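## Task

Gather both timers that have black round caps onto a single top next to the arms, and both wooden pillar blocks onto a single top. All four must stay upright in their present orientation, with the full base resting on the top. Every other object must finish resting directly on the top it occupies now. Nothing may enter the slot in the top of a weight, or the attempt fails. An arrangement that only holds because a robot is supporting it at the end does not count. Finish by releasing everything and moving the arms away.

## Robot and tools

SETUP. Four identical i2rt Big YAM arms, named arm1, arm2, arm3 and arm4, work in a physics simulation. Each arm has six revolute joints, a two-finger gripper and a camera on its wrist. The wrist cameras are arm1_cam_wrist through arm4_cam_wrist (fisheye, 616x616 pixels). Two fixed room cameras, room_a and room_b, give 504x504 views. The hand can reach roughly 1.0 m out from the joint1 axis. With joints 1 and 6 at zero and the hand level and pointing ahead, the wrist camera sits above the hand and looks toward the fingertips. Loose objects may occasionally be nudged by an outside push.

FRAMES. Everything shares one scene frame whose origin is on the floor, with +z upward. The point called hand is midway between the fingertips. Its z axis runs along the fingers and the fingers close along its y axis. Each arm's foot has its own real placement, which is never printed. All motion commands are joint targets, not Cartesian ones.

execute_actions. The argument "actions" is a list holding either no action or exactly one. An empty list only reports the state and images. An action is an object keyed by robot name ("arm1" to "arm4"). Under each name sits "joints", an object of absolute target values keyed by joint name. These are places to go to, not offsets. Joints and arms you leave out are not re-commanded, but they may still be driving toward an earlier target. The arms named in one action start together and may finish at different times. An action lasts at most 15 s. An unknown key or an out-of-range value rejects the whole call, and nothing moves.
Joint keys, units, ranges and signs:
- joint1_rad, -2.879 to 2.879 rad. Rotates the whole arm about its foot. Positive is counter-clockwise seen from above, and 0 points the arm the way its foot faces.
- joint2_rad, 0 to 3.141 rad. Shoulder: at 0 the upper arm lies roughly level, pointing back. Increasing it raises the upper arm and then tips it forward.
- joint3_rad, 0 to 3.019 rad. Elbow: 0 is fully folded and larger values open it.
- joint4_rad, -1.692 to 1.57 rad. Hand pitch; positive tilts the fingers up.
- joint5_rad, -1.57 to 1.57 rad. Sideways hand swing; positive goes toward the arm's right.
- joint6_rad, -2.094 to 2.094 rad. Hand roll; positive is clockwise when viewed from behind the hand.
- gripper_m, 0 to 0.093 m. The fingertip gap. Each finger pad can squeeze with roughly 50 to 62 N, and some grippers with less.
A joint counts as arrived when within 0.045, 0.14, 0.09, 0.055, 0.03, 0.035 rad (joints 1 to 6) or 0.003 m (gripper) of its target. The joints move at different speeds, so the hand can sweep a wide curve between postures. A target very near the current reading may produce no motion. The optional "cameras" argument lists camera names from the enum: null, omitted or ["all"] returns every camera, and [] returns none.

wait takes "seconds" from 0 to 10, commands nothing new, and returns the same state and images as an empty action. zoom_image takes a "camera" and a "region" [x0, y0, x1, y1] in pixels, with the origin at the top-left. The region may be at most 504 by 504, and only cameras with full images in the latest result can be zoomed. read_manual (section "licences") returns licence text only. finished_scene takes "scene" (1 or 2), ends that scene for good, reports success and starts the next scene with its task.

READING RESULTS. joint_positions gives the measured values, and the gripper value is the sum of the two finger joints. The "pictures" line names the cameras in the order of the images. joint_status describes how each commanded motion ended:
- off_target: stopped away from the target and may still be pushing.
- contact_stop: the old target is dropped and the joint holds where it stopped.
- time_out: the joint ran out of time. It keeps its target, or one limited to at most 0.375, 0.375, 0.113, 0.225, 0.075 and 0.3 rad from its current position for joints 1 to 6, and keeps pushing. If the path clears, it moves there on its own. To relieve the push, command the joint to its reported position. A joint carrying a load may sag.
- "joint command not followed" (often with a "cause:" line): a safety check held back that arm's joint targets, which then show as not_followed. The gripper part of the action still runs. The arm may retry the held targets on later actions until the targets pass or the way opens. Calls with no action never show this line.
on_its_own lists what the arm is doing without this call's command, and "held at" is the held target, not the position. MOTOR HOT warns of a motor at 85 °C or more. At 100 °C an OVER-TEMPERATURE FAULT occurs: that arm and its gripper go limp until they cool, so the arm falls. Its named keys then read limit_stop_at_motor_heat, and you should resend those targets. If a result reports a stop, any later execute_actions, wait and finished_scene calls in the same reply are skipped.

CAUTIONS. A forceful press between two robots fails the task and ends the run, and a hard collision may too. The state never says that robots are touching. The anti-collision check can act late and ignores fingers, gripper housings and wrist cameras. Robots do not wait for each other. The arms do not stop on contact and can push hard. Sustained pushing or holding a load heats motors, even while you are thinking, because the robot keeps obeying your last command. Do not knock anything out of the work area or onto the floor, and keep everything out of the weight's slot. Some motor heat carries over into scene 2, where the robots, cameras and arm properties are essentially the same.

Each tool is called after "Emit:" as name([rows], argument=value, ...), one row to a line, values as JSON.

## Session

Emit:
execute_actions(actions=[])

Scene clock: 0.00 s.
arm1.joint_positions: joint1_rad=-0.027 joint2_rad=+0.262 joint3_rad=+1.335 joint4_rad=-1.497 joint5_rad=-0.091 joint6_rad=+0.078 gripper_m=+0.095
arm1.joint_status: not commanded
arm1.hand: x=-0.0173 y=-1.8033 z=+1.3413 quat_wxyz=(-0.083, -0.840, -0.020, +0.536) (m; scene frame)
arm2.joint_positions: joint1_rad=-0.702 joint2_rad=+0.274 joint3_rad=+1.378 joint4_rad=-1.322 joint5_rad=-0.028 joint6_rad=-0.316 gripper_m=+0.094
arm2.joint_status: not commanded
arm2.hand: x=+0.3727 y=-0.4498 z=+1.3239 quat_wxyz=(-0.580, -0.048, -0.782, +0.225) (m; scene frame)
arm3.joint_positions: joint1_rad=-0.753 joint2_rad=+0.302 joint3_rad=+1.692 joint4_rad=-1.259 joint5_rad=+0.100 joint6_rad=-0.666 gripper_m=+0.094
arm3.joint_status: not commanded
arm3.hand: x=-0.6193 y=+0.7559 z=+1.4803 quat_wxyz=(-0.052, -0.498, -0.433, +0.750) (m; scene frame)
arm4.joint_positions: joint1_rad=+0.871 joint2_rad=+0.580 joint3_rad=+1.495 joint4_rad=-1.208 joint5_rad=-0.279 joint6_rad=+0.481 gripper_m=+0.095
arm4.joint_status: not commanded
arm4.hand: x=+0.0380 y=+1.4797 z=+1.3888 quat_wxyz=(+0.158, +0.770, -0.231, -0.574) (m; scene frame)
pictures: arm1_cam_wrist, arm2_cam_wrist, arm3_cam_wrist, arm4_cam_wrist, room_a, room_b
Images, in order (width x height): arm1_cam_wrist 616x616, arm2_cam_wrist 616x616, arm3_cam_wrist 616x616, arm4_cam_wrist 616x616, room_a 504x504, room_b 504x504.

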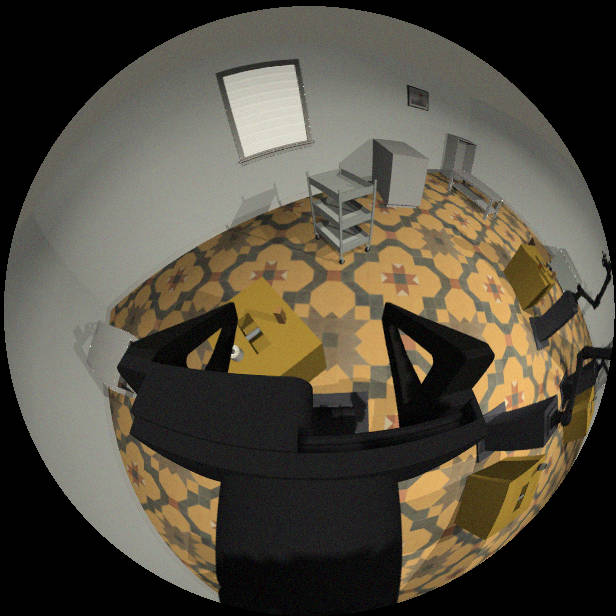

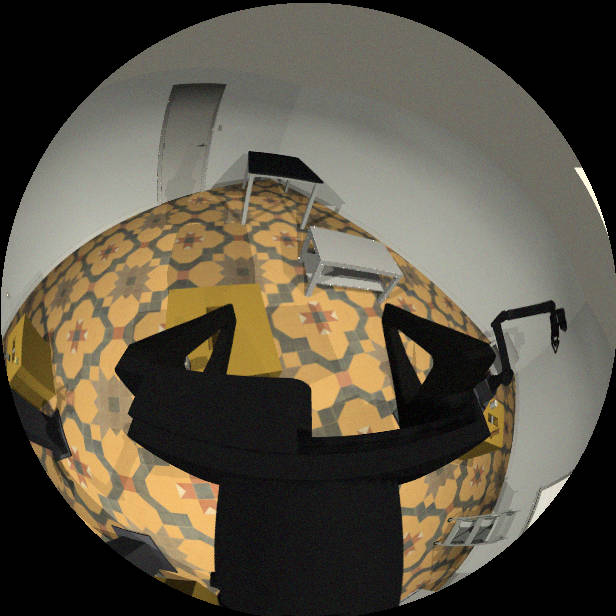

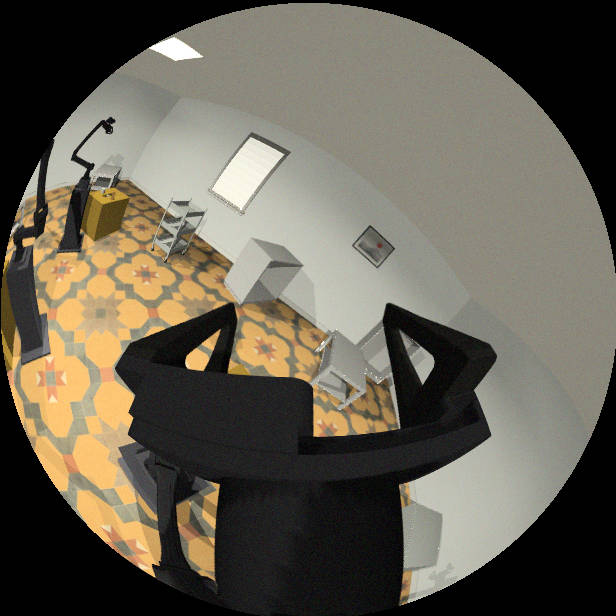

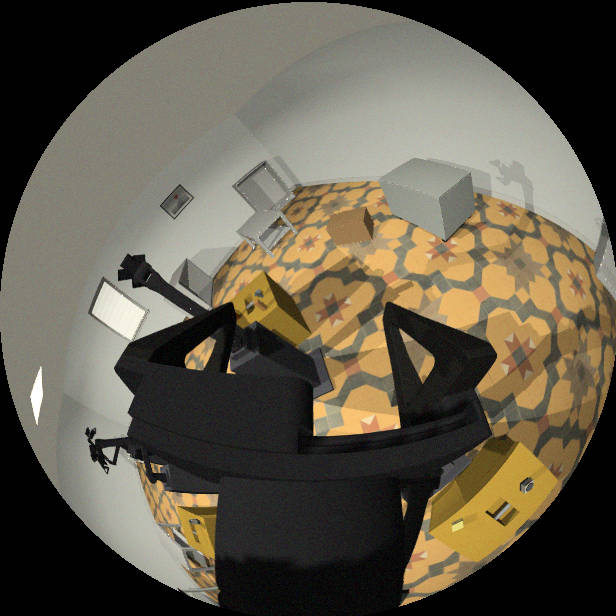

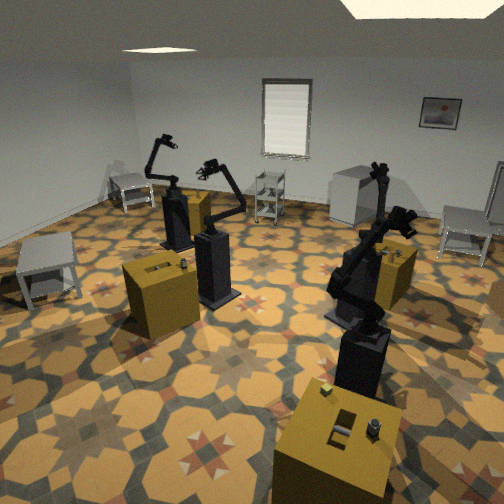

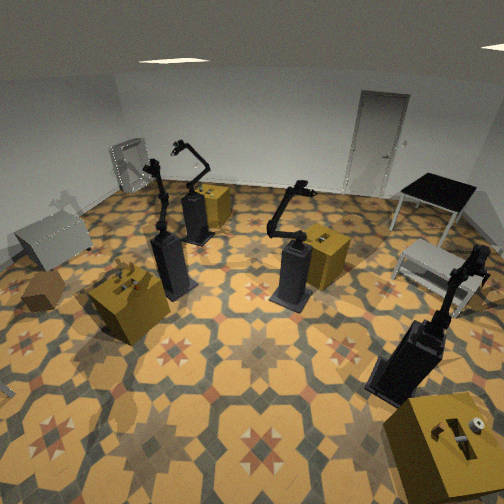

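Emit:
zoom_image(camera="room_a", region=[270, 370, 410, 504])

Emit:
zoom_image(camera="room_a", region=[115, 235, 215, 305])

Emit:
zoom_image(camera="room_b", region=[380, 380, 504, 504])

Emit:
zoom_image(camera="room_b", region=[80, 250, 180, 330])

Emit:
zoom_image(camera="room_b", region=[285, 210, 365, 270])

Region (270, 370, 410, 504) of room_a's 504x504 image, scaled by 3.600, with more detail than that image has; it fills the top 482 rows of this view, and the rest is white.

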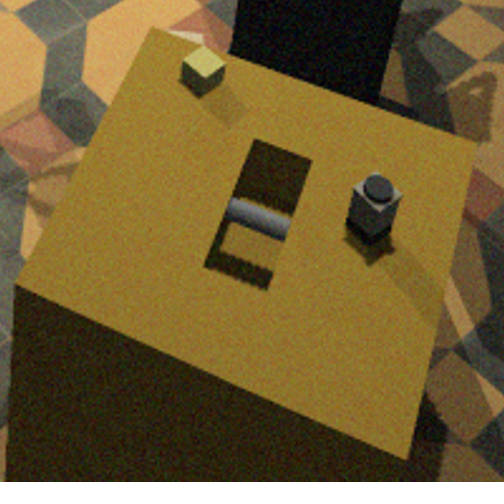

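Region (115, 235, 215, 305) of room_a's 504x504 image, scaled by 5.040, with more detail than that image has; it fills the top 353 rows of this view, and the rest is white.

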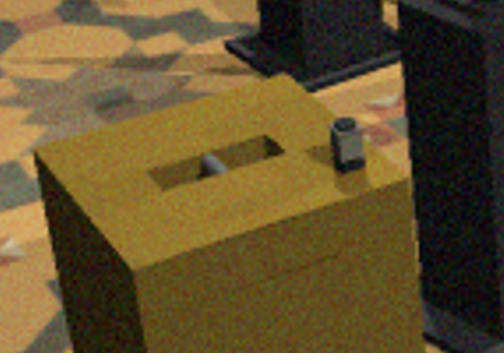

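Region (380, 380, 504, 504) of room_b's 504x504 image, scaled by 4.065, with more detail than that image has.

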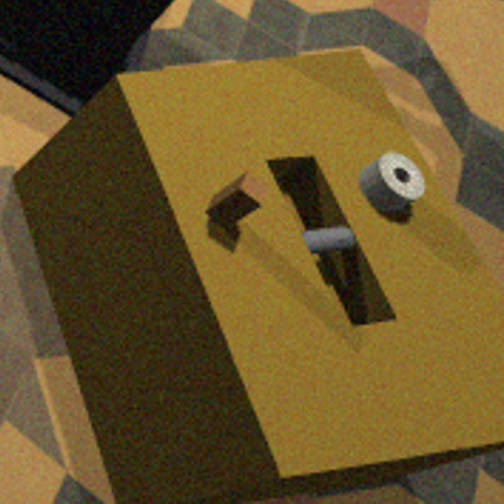

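Region (80, 250, 180, 330) of room_b's 504x504 image, scaled by 5.040, with more detail than that image has; it fills the top 403 rows of this view, and the rest is white.

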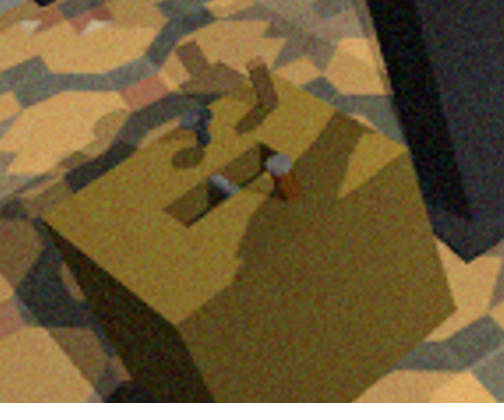

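Region (285, 210, 365, 270) of room_b's 504x504 image, scaled by 6.300, with more detail than that image has; it fills the top 378 rows of this view, and the rest is white.

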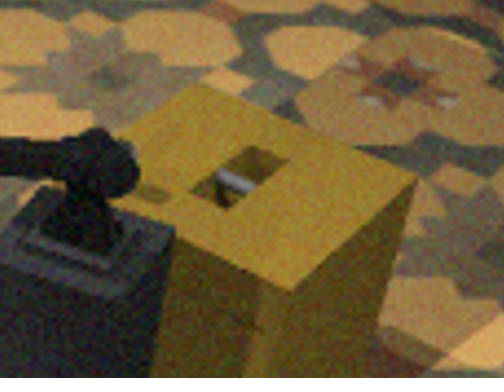

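Emit:
execute_actions([
  {"arm1":{"joints":{"joint1_rad":0.4,"joint2_rad":1.29,"joint3_rad":1.0,"joint4_rad":-1.28,"joint5_rad":0,"joint6_rad":0}},"arm2":{"joints":{"joint1_rad":-0.4,"joint2_rad":1.29,"joint3_rad":1.0,"joint4_rad":-1.28,"joint5_rad":0,"joint6_rad":0}},"arm3":{"joints":{"joint1_rad":-0.6,"joint2_rad":1.29,"joint3_rad":1.0,"joint4_rad":-1.28,"joint5_rad":0,"joint6_rad":0}},"arm4":{"joints":{"joint1_rad":-0.1,"joint2_rad":1.29,"joint3_rad":1.0,"joint4_rad":-1.28,"joint5_rad":0,"joint6_rad":0}}},
])

Scene clock: 103.40 s.
arm1.joint_positions: joint1_rad=+0.398 joint2_rad=+1.282 joint3_rad=+0.990 joint4_rad=-1.295 joint5_rad=-0.001 joint6_rad=+0.007 gripper_m=+0.095
arm1.joint_status: all done
arm1.hand: x=-0.2372 y=-1.9478 z=+0.9699 quat_wxyz=(-0.003, -0.970, -0.242, -0.009) (m; scene frame)
arm2.joint_positions: joint1_rad=-0.408 joint2_rad=+1.290 joint3_rad=+0.989 joint4_rad=-1.286 joint5_rad=-0.001 joint6_rad=-0.014 gripper_m=+0.094
arm2.joint_status: all done
arm2.hand: x=+0.6266 y=-0.4700 z=+0.8895 quat_wxyz=(+0.013, -0.076, -0.997, -0.003) (m; scene frame)
arm3.joint_positions: joint1_rad=-0.608 joint2_rad=+1.286 joint3_rad=+0.982 joint4_rad=-1.268 joint5_rad=+0.004 joint6_rad=-0.010 gripper_m=+0.094
arm3.joint_status: all done
arm3.hand: x=-0.7859 y=+0.4417 z=+0.9175 quat_wxyz=(-0.001, -0.868, -0.497, -0.001) (m; scene frame)
arm4.joint_positions: joint1_rad=-0.097 joint2_rad=+1.304 joint3_rad=+0.971 joint4_rad=-1.271 joint5_rad=-0.001 joint6_rad=+0.017 gripper_m=+0.095
arm4.joint_status: all done
arm4.hand: x=+0.1567 y=+1.7888 z=+0.9062 quat_wxyz=(+0.005, +0.797, -0.604, +0.018) (m; scene frame)
pictures: arm1_cam_wrist, arm2_cam_wrist, arm3_cam_wrist, arm4_cam_wrist, room_a, room_b
Images, in order (width x height): arm1_cam_wrist 616x616, arm2_cam_wrist 616x616, arm3_cam_wrist 616x616, arm4_cam_wrist 616x616, room_a 504x504, room_b 504x504.

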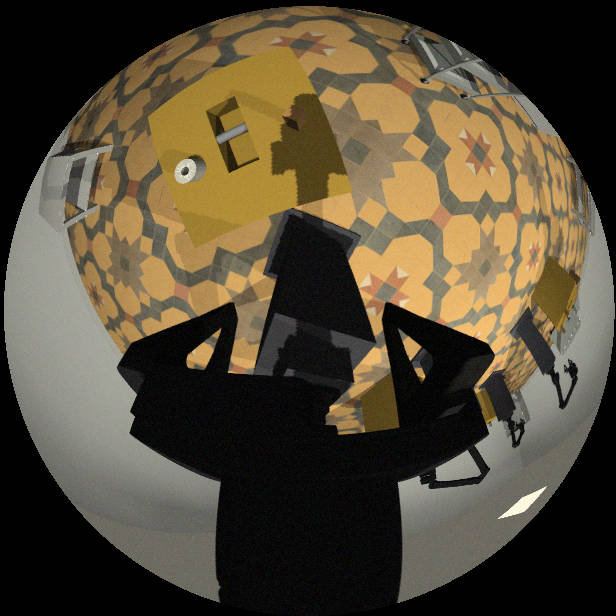

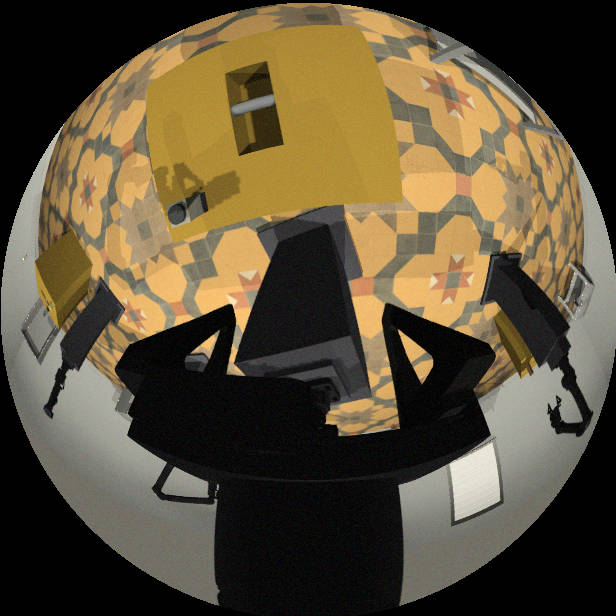

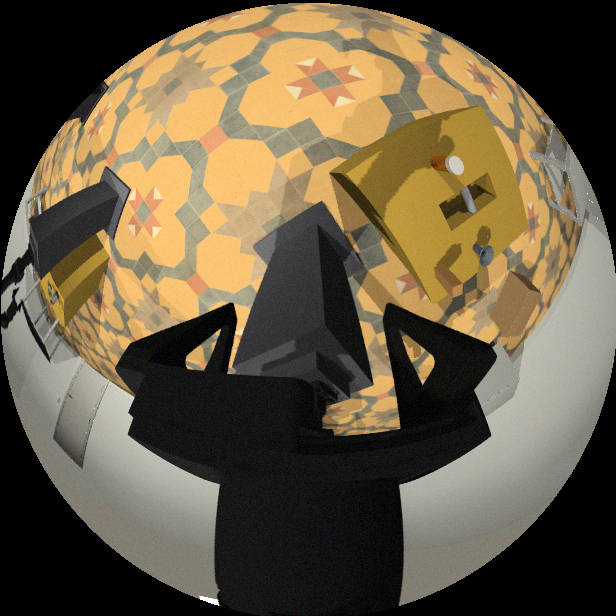

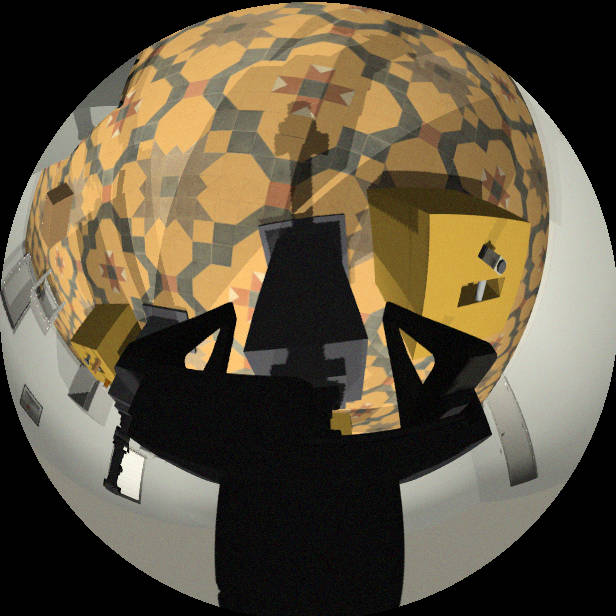

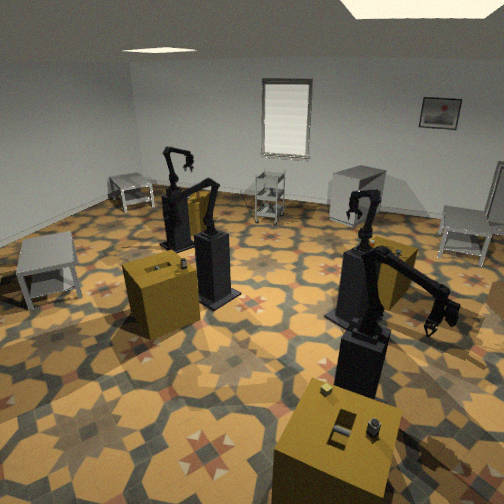

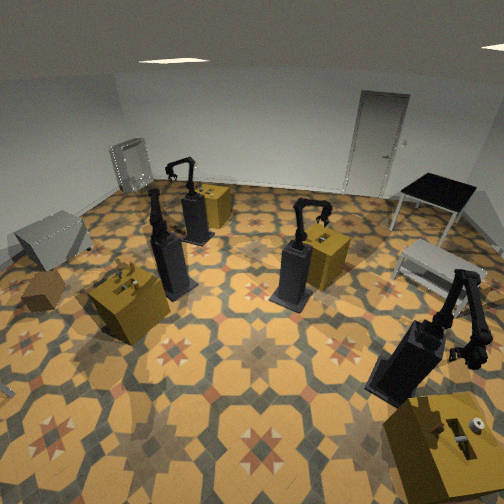

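Emit:
execute_actions([
  {"arm1":{"joints":{"joint1_rad":0.47,"joint3_rad":1.493,"joint4_rad":-0.88}},"arm2":{"joints":{"joint1_rad":0.21,"joint3_rad":1.149,"joint4_rad":-0.872}},"arm3":{"joints":{"joint1_rad":-1.64,"joint3_rad":0.948,"joint4_rad":-0.737}},"arm4":{"joints":{"joint1_rad":-1.21,"joint3_rad":1.794,"joint4_rad":-1.104}}},
], cameras=[])

Emit:
execute_actions([
  {"arm1":{"joints":{"joint2_rad":2.184}},"arm2":{"joints":{"joint2_rad":1.848}},"arm3":{"joints":{"joint2_rad":1.782}},"arm4":{"joints":{"joint2_rad":2.261}}},
])

Scene clock: 148.60 s.
arm1.joint_positions: joint1_rad=+0.473 joint2_rad=+1.284 joint3_rad=+1.463 joint4_rad=-0.896 joint5_rad=-0.001 joint6_rad=+0.007 gripper_m=+0.095
arm1.joint_status: all done
arm1.hand: x=-0.3938 y=-2.0758 z=+1.2325 quat_wxyz=(-0.123, -0.874, -0.252, +0.396) (m; scene frame)
arm2.joint_positions: joint1_rad=+0.212 joint2_rad=+1.290 joint3_rad=+1.122 joint4_rad=-0.886 joint5_rad=-0.001 joint6_rad=-0.012 gripper_m=+0.094
arm2.joint_status: all done
arm2.hand: x=+0.7213 y=-0.2033 z=+0.9712 quat_wxyz=(-0.246, +0.222, -0.942, -0.060) (m; scene frame)
arm3.joint_positions: joint1_rad=-1.634 joint2_rad=+1.287 joint3_rad=+0.946 joint4_rad=-0.758 joint5_rad=+0.000 joint6_rad=-0.008 gripper_m=+0.094
arm3.joint_status: all done
arm3.hand: x=-1.0607 y=+0.7354 z=+0.9290 quat_wxyz=(-0.001, -0.973, -0.005, +0.232) (m; scene frame)
arm4.joint_positions: joint1_rad=-1.208 joint2_rad=+1.298 joint3_rad=+1.749 joint4_rad=-1.110 joint5_rad=+0.000 joint6_rad=+0.014 gripper_m=+0.095
arm4.joint_status: all done
arm4.hand: x=+0.6316 y=+1.8179 z=+1.2995 quat_wxyz=(-0.415, +0.323, -0.835, -0.163) (m; scene frame)
pictures: none
No camera images: the call's "cameras" was empty. Leave "cameras" out to get every camera's image.

Scene clock: 150.33 s.
arm1.joint_positions: joint1_rad=+0.473 joint2_rad=+2.187 joint3_rad=+1.472 joint4_rad=-0.891 joint5_rad=-0.001 joint6_rad=+0.007 gripper_m=+0.095
arm1.joint_status: all done
arm1.hand: x=-0.4210 y=-2.0991 z=+0.7175 quat_wxyz=(+0.000, -0.960, -0.279, -0.018) (m; scene frame)
arm2.joint_positions: joint1_rad=+0.212 joint2_rad=+1.855 joint3_rad=+1.123 joint4_rad=-0.879 joint5_rad=-0.001 joint6_rad=-0.012 gripper_m=+0.094
arm2.joint_status: all done
arm2.hand: x=+0.7071 y=-0.2078 z=+0.7097 quat_wxyz=(+0.024, +0.230, -0.973, +0.001) (m; scene frame)
arm3.joint_positions: joint1_rad=-1.634 joint2_rad=+1.793 joint3_rad=+0.943 joint4_rad=-0.752 joint5_rad=+0.000 joint6_rad=-0.008 gripper_m=+0.094
arm3.joint_status: all done
arm3.hand: x=-1.0228 y=+0.7347 z=+0.7148 quat_wxyz=(-0.002, -1.000, -0.006, -0.018) (m; scene frame)
arm4.joint_positions: joint1_rad=-1.208 joint2_rad=+2.290 joint3_rad=+1.762 joint4_rad=-1.108 joint5_rad=+0.000 joint6_rad=+0.014 gripper_m=+0.095
arm4.joint_status: all done
arm4.hand: x=+0.7230 y=+1.8965 z=+0.7047 quat_wxyz=(+0.023, +0.359, -0.933, +0.014) (m; scene frame)
pictures: arm1_cam_wrist, arm2_cam_wrist, arm3_cam_wrist, arm4_cam_wrist, room_a, room_b
Images, in order (width x height): arm1_cam_wrist 616x616, arm2_cam_wrist 616x616, arm3_cam_wrist 616x616, arm4_cam_wrist 616x616, room_a 504x504, room_b 504x504.

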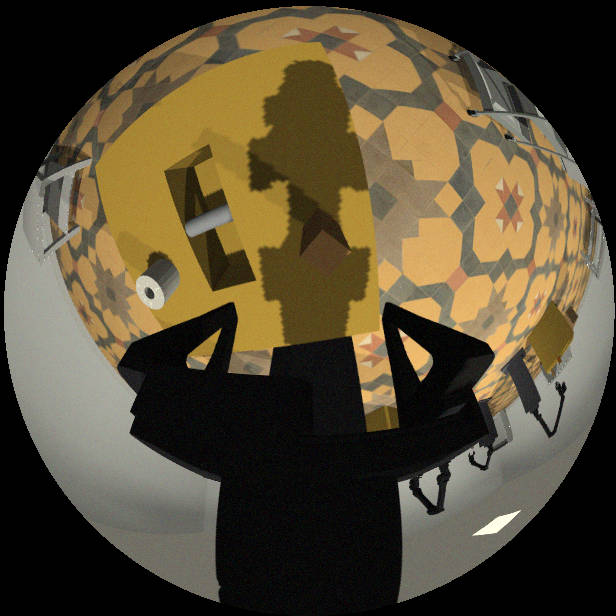

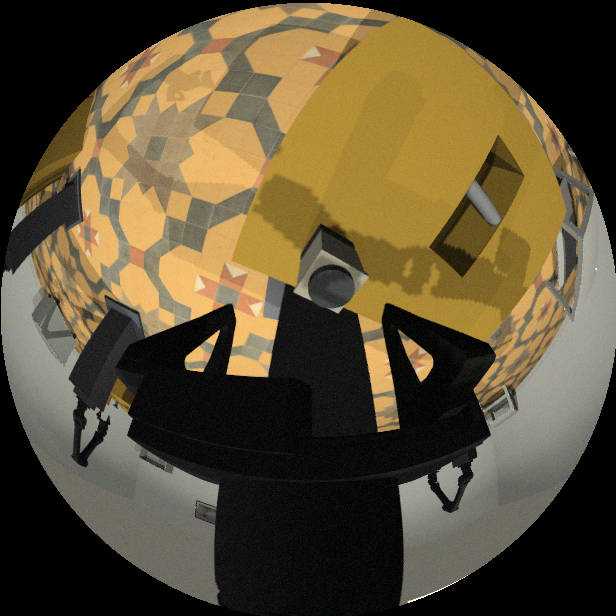

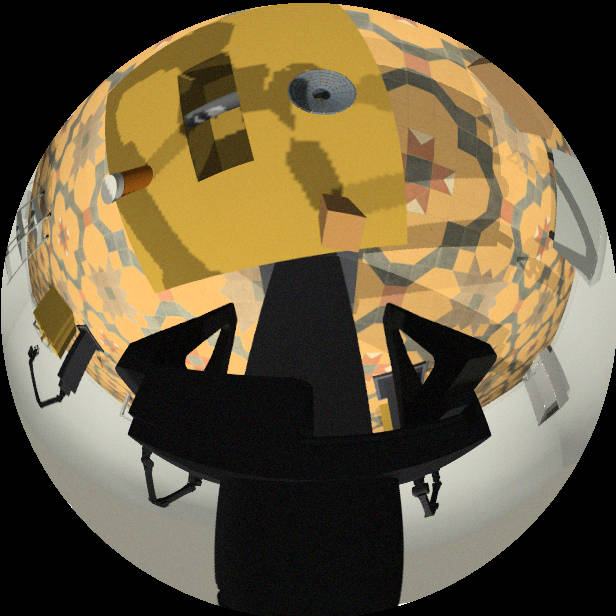

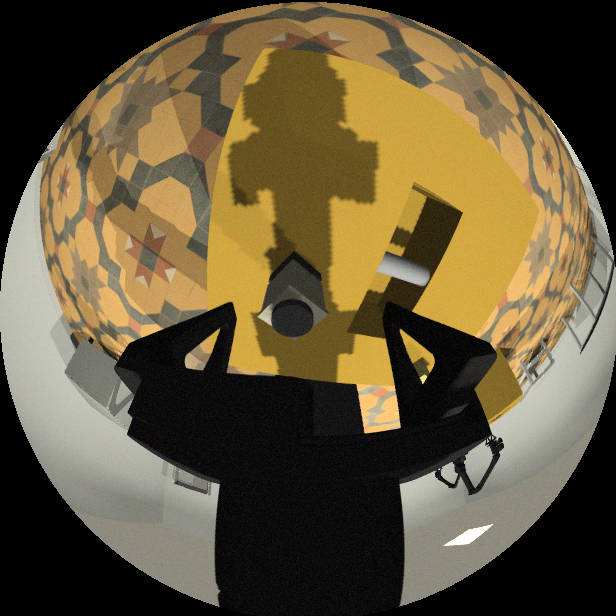

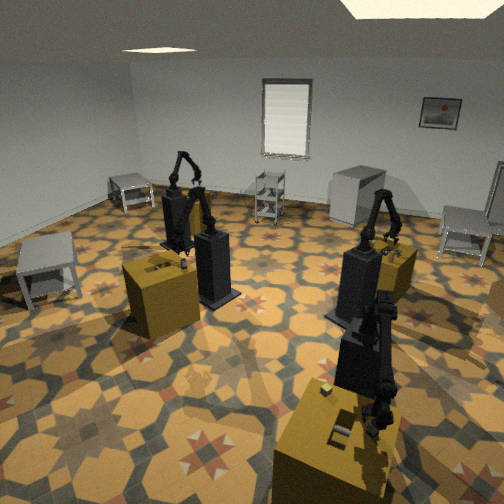

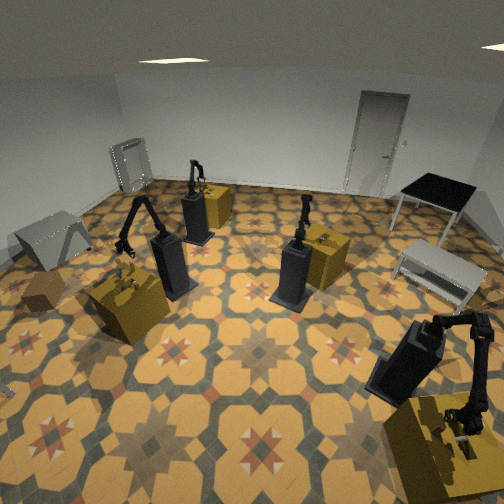

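Emit:
zoom_image(camera="arm2_cam_wrist", region=[60, 390, 140, 470])

Emit:
zoom_image(camera="arm1_cam_wrist", region=[270, 190, 380, 300])

Emit:
zoom_image(camera="room_a", region=[320, 360, 420, 460])

Region (60, 390, 140, 470) of arm2_cam_wrist's 616x616 image, scaled by 6.300, with more detail than that image has.

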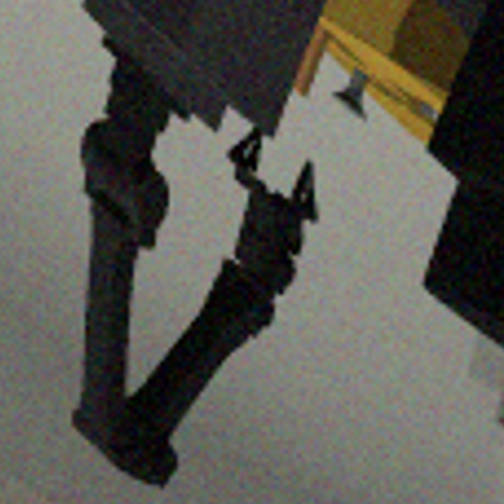

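Region (270, 190, 380, 300) of arm1_cam_wrist's 616x616 image, scaled by 4.582, with more detail than that image has.

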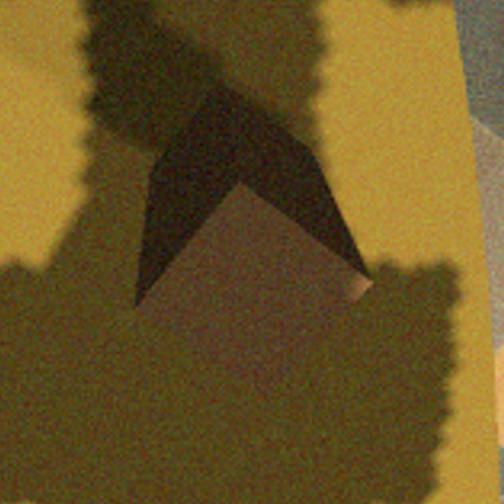

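Region (320, 360, 420, 460) of room_a's 504x504 image, scaled by 5.040, with more detail than that image has.

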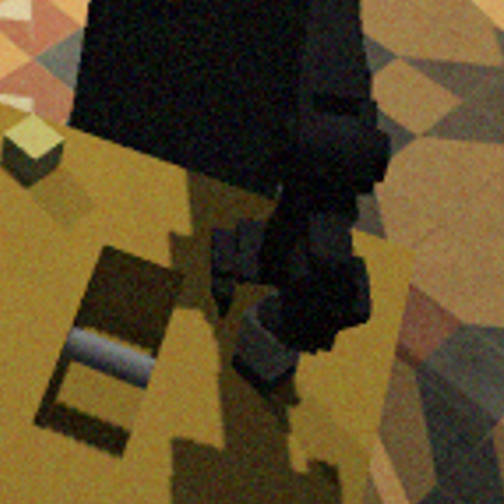

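Emit:
execute_actions([
  {"arm1":{"joints":{"joint1_rad":0.443,"joint4_rad":-0.63,"joint6_rad":0.68}},"arm2":{"joints":{"joint1_rad":0.166,"joint2_rad":1.826,"joint4_rad":-0.68,"joint6_rad":0.66}},"arm3":{"joints":{"joint1_rad":-1.712,"joint4_rad":-0.494,"joint6_rad":0.08}},"arm4":{"joints":{"joint1_rad":-1.186,"joint2_rad":2.11,"joint4_rad":-0.855,"joint6_rad":0.78}}},
], cameras=[])

Emit:
execute_actions([
  {"arm1":{"joints":{"joint2_rad":2.272,"joint3_rad":1.36}},"arm2":{"joints":{"joint3_rad":0.955}},"arm3":{"joints":{"joint2_rad":1.96,"joint3_rad":0.91}},"arm4":{"joints":{"joint3_rad":1.435}}},
], cameras=["arm1_cam_wrist","arm2_cam_wrist","arm3_cam_wrist","arm4_cam_wrist"])

Scene clock: 269.43 s.
arm1.joint_positions: joint1_rad=+0.443 joint2_rad=+2.187 joint3_rad=+1.472 joint4_rad=-0.650 joint5_rad=-0.001 joint6_rad=+0.672 gripper_m=+0.095
arm1.joint_status: all done
arm1.hand: x=-0.4807 y=-2.1150 z=+0.7224 quat_wxyz=(-0.063, -0.992, +0.065, +0.082) (m; scene frame)
arm2.joint_positions: joint1_rad=+0.169 joint2_rad=+1.834 joint3_rad=+1.123 joint4_rad=-0.691 joint5_rad=-0.001 joint6_rad=+0.647 gripper_m=+0.094
arm2.joint_status: all done
arm2.hand: x=+0.7607 y=-0.2068 z=+0.7220 quat_wxyz=(-0.068, -0.118, -0.990, -0.045) (m; scene frame)
arm3.joint_positions: joint1_rad=-1.710 joint2_rad=+1.793 joint3_rad=+0.943 joint4_rad=-0.513 joint5_rad=+0.000 joint6_rad=+0.071 gripper_m=+0.094
arm3.joint_status: all done
arm3.hand: x=-1.0798 y=+0.7704 z=+0.7195 quat_wxyz=(-0.001, -0.992, +0.071, +0.101) (m; scene frame)
arm4.joint_positions: joint1_rad=-1.195 joint2_rad=+2.098 joint3_rad=+1.768 joint4_rad=-0.866 joint5_rad=+0.000 joint6_rad=+0.763 gripper_m=+0.095
arm4.joint_status: all done
arm4.hand: x=+0.7776 y=+1.9613 z=+0.8435 quat_wxyz=(-0.142, +0.000, -0.981, -0.130) (m; scene frame)
pictures: none
No camera images: the call's "cameras" was empty. Leave "cameras" out to get every camera's image.

Scene clock: 270.77 s.
arm1.joint_positions: joint1_rad=+0.443 joint2_rad=+2.268 joint3_rad=+1.346 joint4_rad=-0.641 joint5_rad=-0.001 joint6_rad=+0.673 gripper_m=+0.095
arm1.joint_status: all done
arm1.hand: x=-0.4077 y=-2.0720 z=+0.6404 quat_wxyz=(-0.007, -0.998, +0.066, +0.001) (m; scene frame)
arm2.joint_positions: joint1_rad=+0.169 joint2_rad=+1.824 joint3_rad=+0.942 joint4_rad=-0.683 joint5_rad=-0.001 joint6_rad=+0.647 gripper_m=+0.094
arm2.joint_status: all done
arm2.hand: x=+0.6779 y=-0.2423 z=+0.6751 quat_wxyz=(+0.003, -0.119, -0.993, -0.004) (m; scene frame)
arm3.joint_positions: joint1_rad=-1.710 joint2_rad=+1.971 joint3_rad=+0.901 joint4_rad=-0.508 joint5_rad=+0.000 joint6_rad=+0.071 gripper_m=+0.094
arm3.joint_status: all done
arm3.hand: x=-1.0188 y=+0.7658 z=+0.6343 quat_wxyz=(-0.001, -0.997, +0.071, -0.006) (m; scene frame)
arm4.joint_positions: joint1_rad=-1.195 joint2_rad=+2.118 joint3_rad=+1.419 joint4_rad=-0.859 joint5_rad=+0.000 joint6_rad=+0.764 gripper_m=+0.095
arm4.joint_status: all done
arm4.hand: x=+0.6714 y=+1.8582 z=+0.6979 quat_wxyz=(-0.012, -0.001, -1.000, -0.006) (m; scene frame)
pictures: arm1_cam_wrist, arm2_cam_wrist, arm3_cam_wrist, arm4_cam_wrist
Images, in order (width x height): arm1_cam_wrist 616x616, arm2_cam_wrist 616x616, arm3_cam_wrist 616x616, arm4_cam_wrist 616x616.

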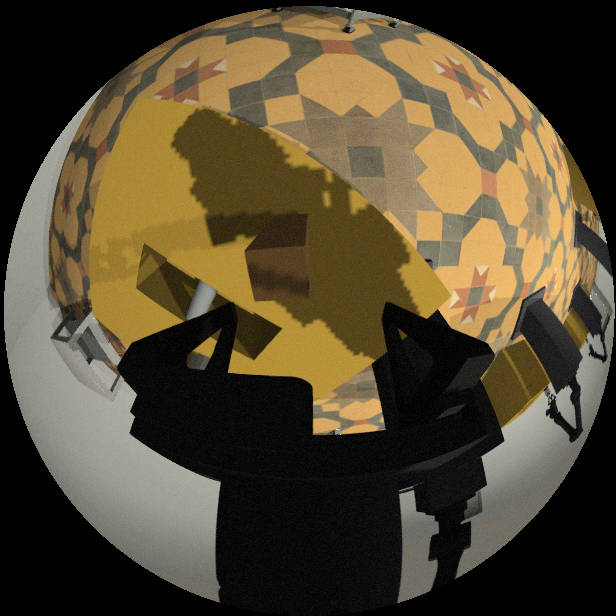

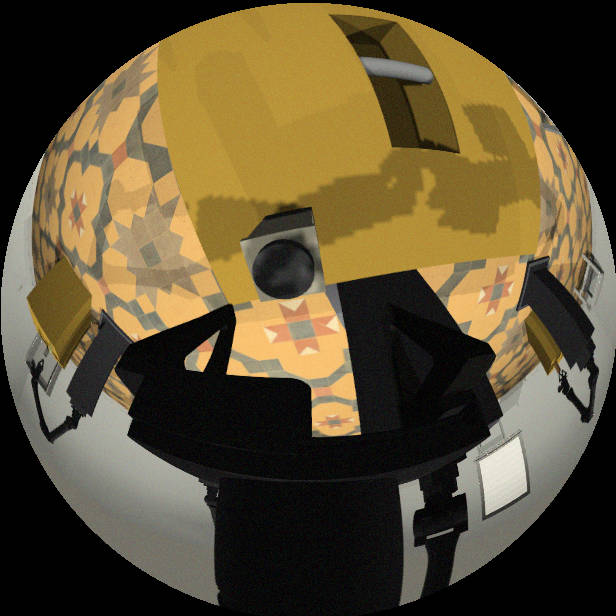

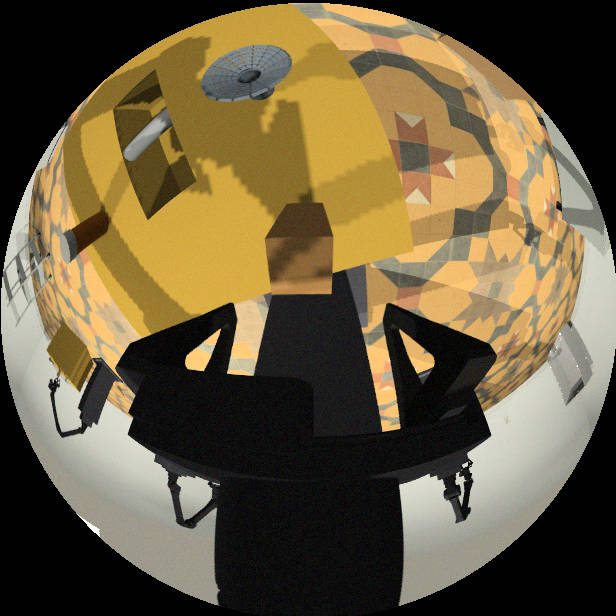

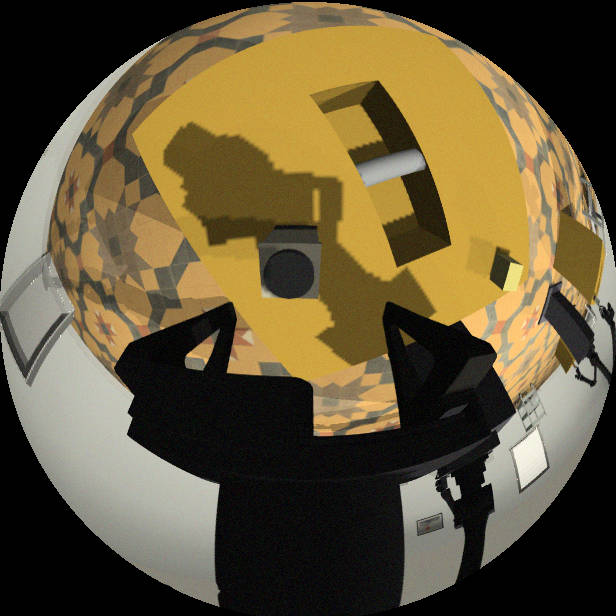

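Emit:
execute_actions([
  {"arm1":{"joints":{"joint1_rad":0.471,"joint6_rad":0.63}},"arm2":{"joints":{"joint1_rad":0.192,"joint6_rad":0.51}},"arm3":{"joints":{"joint1_rad":-1.698}},"arm4":{"joints":{"joint1_rad":-1.156,"joint6_rad":0.81}}},
], cameras=[])

Emit:
execute_actions([
  {"arm1":{"joints":{"joint2_rad":2.35,"joint3_rad":1.42,"joint4_rad":-0.61}},"arm2":{"joints":{"joint2_rad":1.92,"joint3_rad":0.985,"joint4_rad":-0.605}},"arm3":{"joints":{"joint2_rad":2.04,"joint3_rad":0.955,"joint4_rad":-0.45}},"arm4":{"joints":{"joint2_rad":2.19,"joint3_rad":1.445,"joint4_rad":-0.78}}},
], cameras=["arm1_cam_wrist","arm2_cam_wrist","arm3_cam_wrist","arm4_cam_wrist"])

Scene clock: 320.23 s.
arm1.joint_positions: joint1_rad=+0.471 joint2_rad=+2.268 joint3_rad=+1.346 joint4_rad=-0.641 joint5_rad=-0.001 joint6_rad=+0.637 gripper_m=+0.095
arm1.joint_status: all done
arm1.hand: x=-0.3997 y=-2.0848 z=+0.6405 quat_wxyz=(-0.007, -0.999, +0.034, +0.001) (m; scene frame)
arm2.joint_positions: joint1_rad=+0.183 joint2_rad=+1.824 joint3_rad=+0.942 joint4_rad=-0.683 joint5_rad=-0.001 joint6_rad=+0.524 gripper_m=+0.094
arm2.joint_status: all done
arm2.hand: x=+0.6754 y=-0.2366 z=+0.6752 quat_wxyz=(+0.002, -0.050, -0.999, -0.004) (m; scene frame)
arm3.joint_positions: joint1_rad=-1.710 joint2_rad=+1.971 joint3_rad=+0.901 joint4_rad=-0.508 joint5_rad=+0.000 joint6_rad=+0.071 gripper_m=+0.094
arm3.joint_status: all done
arm3.hand: x=-1.0188 y=+0.7658 z=+0.6343 quat_wxyz=(-0.001, -0.997, +0.071, -0.006) (m; scene frame)
arm4.joint_positions: joint1_rad=-1.159 joint2_rad=+2.118 joint3_rad=+1.419 joint4_rad=-0.859 joint5_rad=+0.000 joint6_rad=+0.794 gripper_m=+0.095
arm4.joint_status: all done
arm4.hand: x=+0.6570 y=+1.8728 z=+0.6977 quat_wxyz=(-0.012, +0.002, -1.000, -0.006) (m; scene frame)
pictures: none
No camera images: the call's "cameras" was empty. Leave "cameras" out to get every camera's image.

Scene clock: 321.17 s.
arm1.joint_positions: joint1_rad=+0.471 joint2_rad=+2.321 joint3_rad=+1.397 joint4_rad=-0.623 joint5_rad=-0.001 joint6_rad=+0.637 gripper_m=+0.095
arm1.joint_status: all done
arm1.hand: x=-0.4128 y=-2.0934 z=+0.6239 quat_wxyz=(-0.011, -0.999, +0.034, +0.007) (m; scene frame)
arm2.joint_positions: joint1_rad=+0.183 joint2_rad=+1.916 joint3_rad=+0.963 joint4_rad=-0.614 joint5_rad=-0.001 joint6_rad=+0.523 gripper_m=+0.094
arm2.joint_status: all done
arm2.hand: x=+0.6842 y=-0.2324 z=+0.6426 quat_wxyz=(+0.003, -0.050, -0.999, -0.004) (m; scene frame)
arm3.joint_positions: joint1_rad=-1.710 joint2_rad=+2.041 joint3_rad=+0.933 joint4_rad=-0.464 joint5_rad=+0.000 joint6_rad=+0.071 gripper_m=+0.094
arm3.joint_status: all done
arm3.hand: x=-1.0291 y=+0.7664 z=+0.6121 quat_wxyz=(-0.001, -0.997, +0.071, -0.003) (m; scene frame)
arm4.joint_positions: joint1_rad=-1.159 joint2_rad=+2.191 joint3_rad=+1.419 joint4_rad=-0.792 joint5_rad=+0.000 joint6_rad=+0.794 gripper_m=+0.095
arm4.joint_status: all done
arm4.hand: x=+0.6576 y=+1.8730 z=+0.6573 quat_wxyz=(-0.010, +0.002, -1.000, -0.004) (m; scene frame)
pictures: arm1_cam_wrist, arm2_cam_wrist, arm3_cam_wrist, arm4_cam_wrist
Images, in order (width x height): arm1_cam_wrist 616x616, arm2_cam_wrist 616x616, arm3_cam_wrist 616x616, arm4_cam_wrist 616x616.

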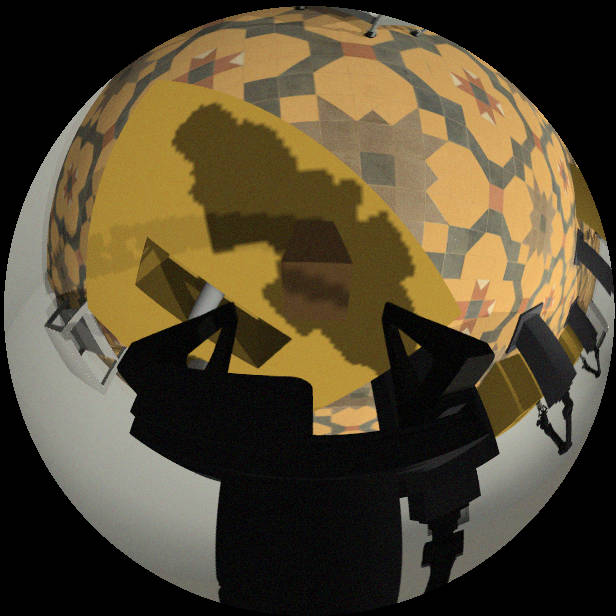

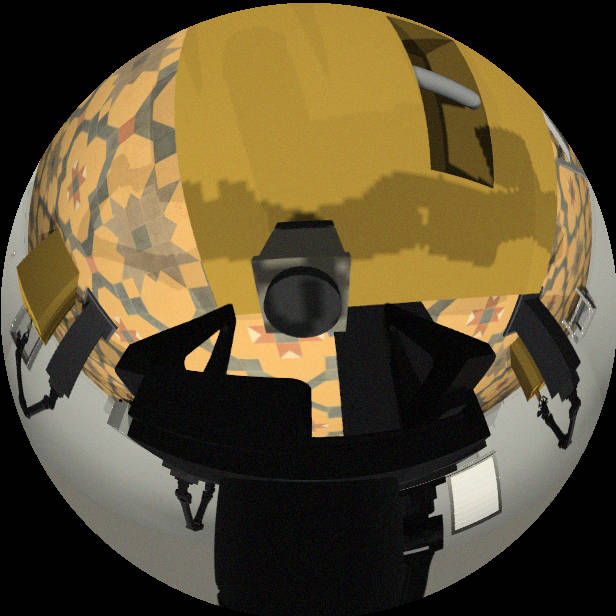

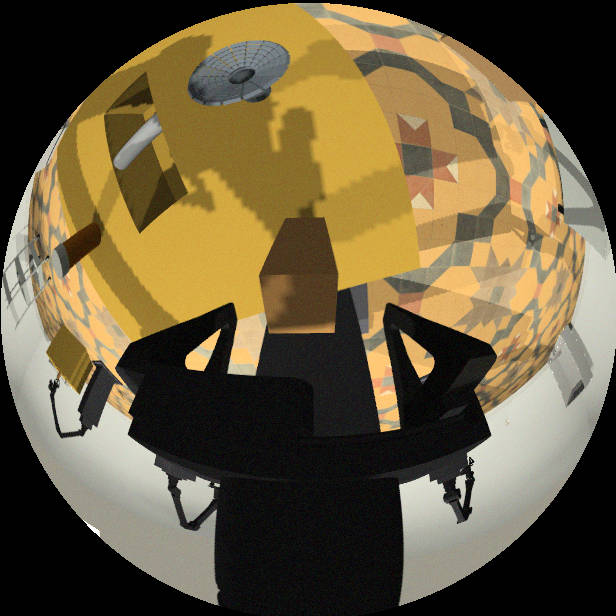

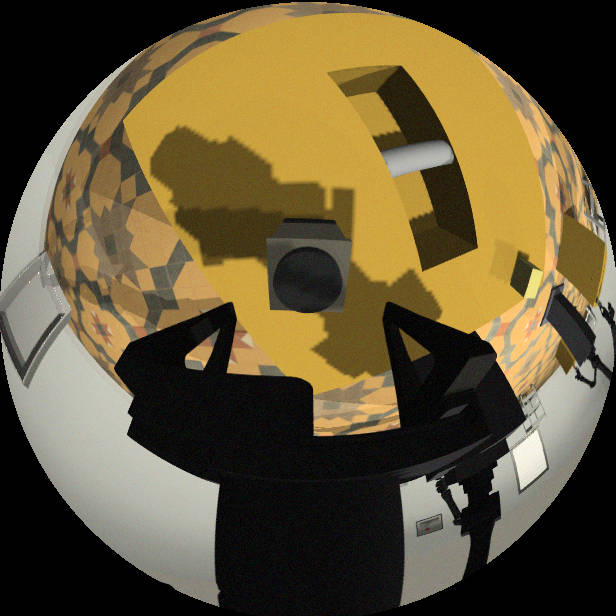

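Emit:
execute_actions([
  {"arm1":{"joints":{"joint2_rad":2.44,"joint3_rad":1.465,"joint4_rad":-0.59}},"arm2":{"joints":{"joint2_rad":1.3}},"arm3":{"joints":{"joint2_rad":1.4}},"arm4":{"joints":{"joint2_rad":2.29,"joint3_rad":1.455,"joint4_rad":-0.705}}},
], cameras=["arm1_cam_wrist","arm4_cam_wrist"])

Scene clock: 346.13 s.
arm1.joint_positions: joint1_rad=+0.471 joint2_rad=+2.422 joint3_rad=+1.448 joint4_rad=-0.602 joint5_rad=-0.001 joint6_rad=+0.637 gripper_m=+0.095
arm1.joint_status: all done
arm1.hand: x=-0.4119 y=-2.0933 z=+0.5805 quat_wxyz=(-0.003, -0.999, +0.034, -0.005) (m; scene frame)
arm2.joint_positions: joint1_rad=+0.183 joint2_rad=+1.287 joint3_rad=+0.963 joint4_rad=-0.612 joint5_rad=-0.001 joint6_rad=+0.523 gripper_m=+0.094
arm2.joint_status: all done
arm2.hand: x=+0.7347 y=-0.2122 z=+0.9290 quat_wxyz=(-0.273, -0.048, -0.950, -0.145) (m; scene frame)
arm3.joint_positions: joint1_rad=-1.710 joint2_rad=+1.392 joint3_rad=+0.933 joint4_rad=-0.464 joint5_rad=+0.000 joint6_rad=+0.071 gripper_m=+0.094
arm3.joint_status: all done
arm3.hand: x=-1.1184 y=+0.7739 z=+0.9115 quat_wxyz=(-0.001, -0.947, +0.068, +0.315) (m; scene frame)
arm4.joint_positions: joint1_rad=-1.159 joint2_rad=+2.298 joint3_rad=+1.430 joint4_rad=-0.715 joint5_rad=+0.000 joint6_rad=+0.794 gripper_m=+0.095
arm4.joint_status: all done
arm4.hand: x=+0.6553 y=+1.8699 z=+0.6017 quat_wxyz=(-0.003, +0.002, -1.000, +0.003) (m; scene frame)
pictures: arm1_cam_wrist, arm4_cam_wrist
Images, in order (width x height): arm1_cam_wrist 616x616, arm4_cam_wrist 616x616.

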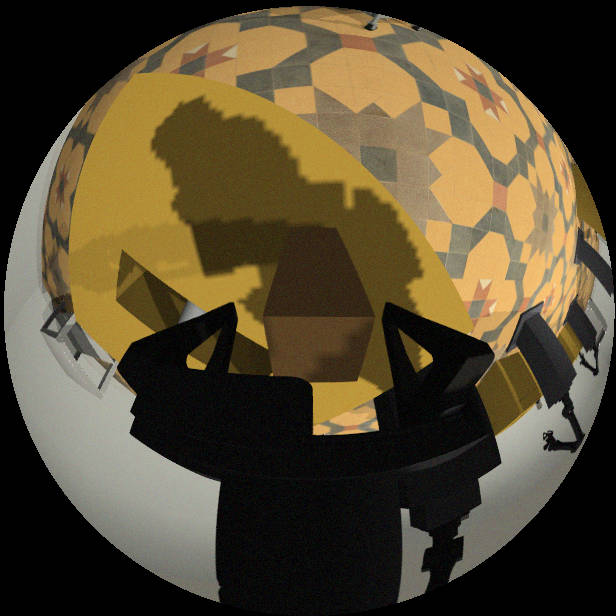

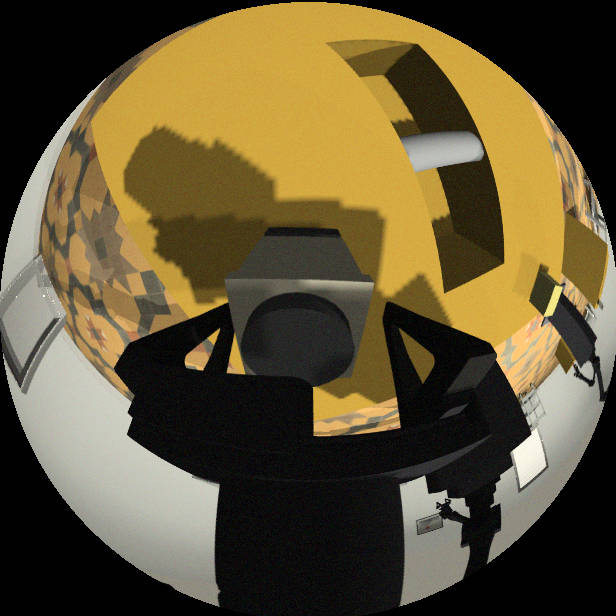

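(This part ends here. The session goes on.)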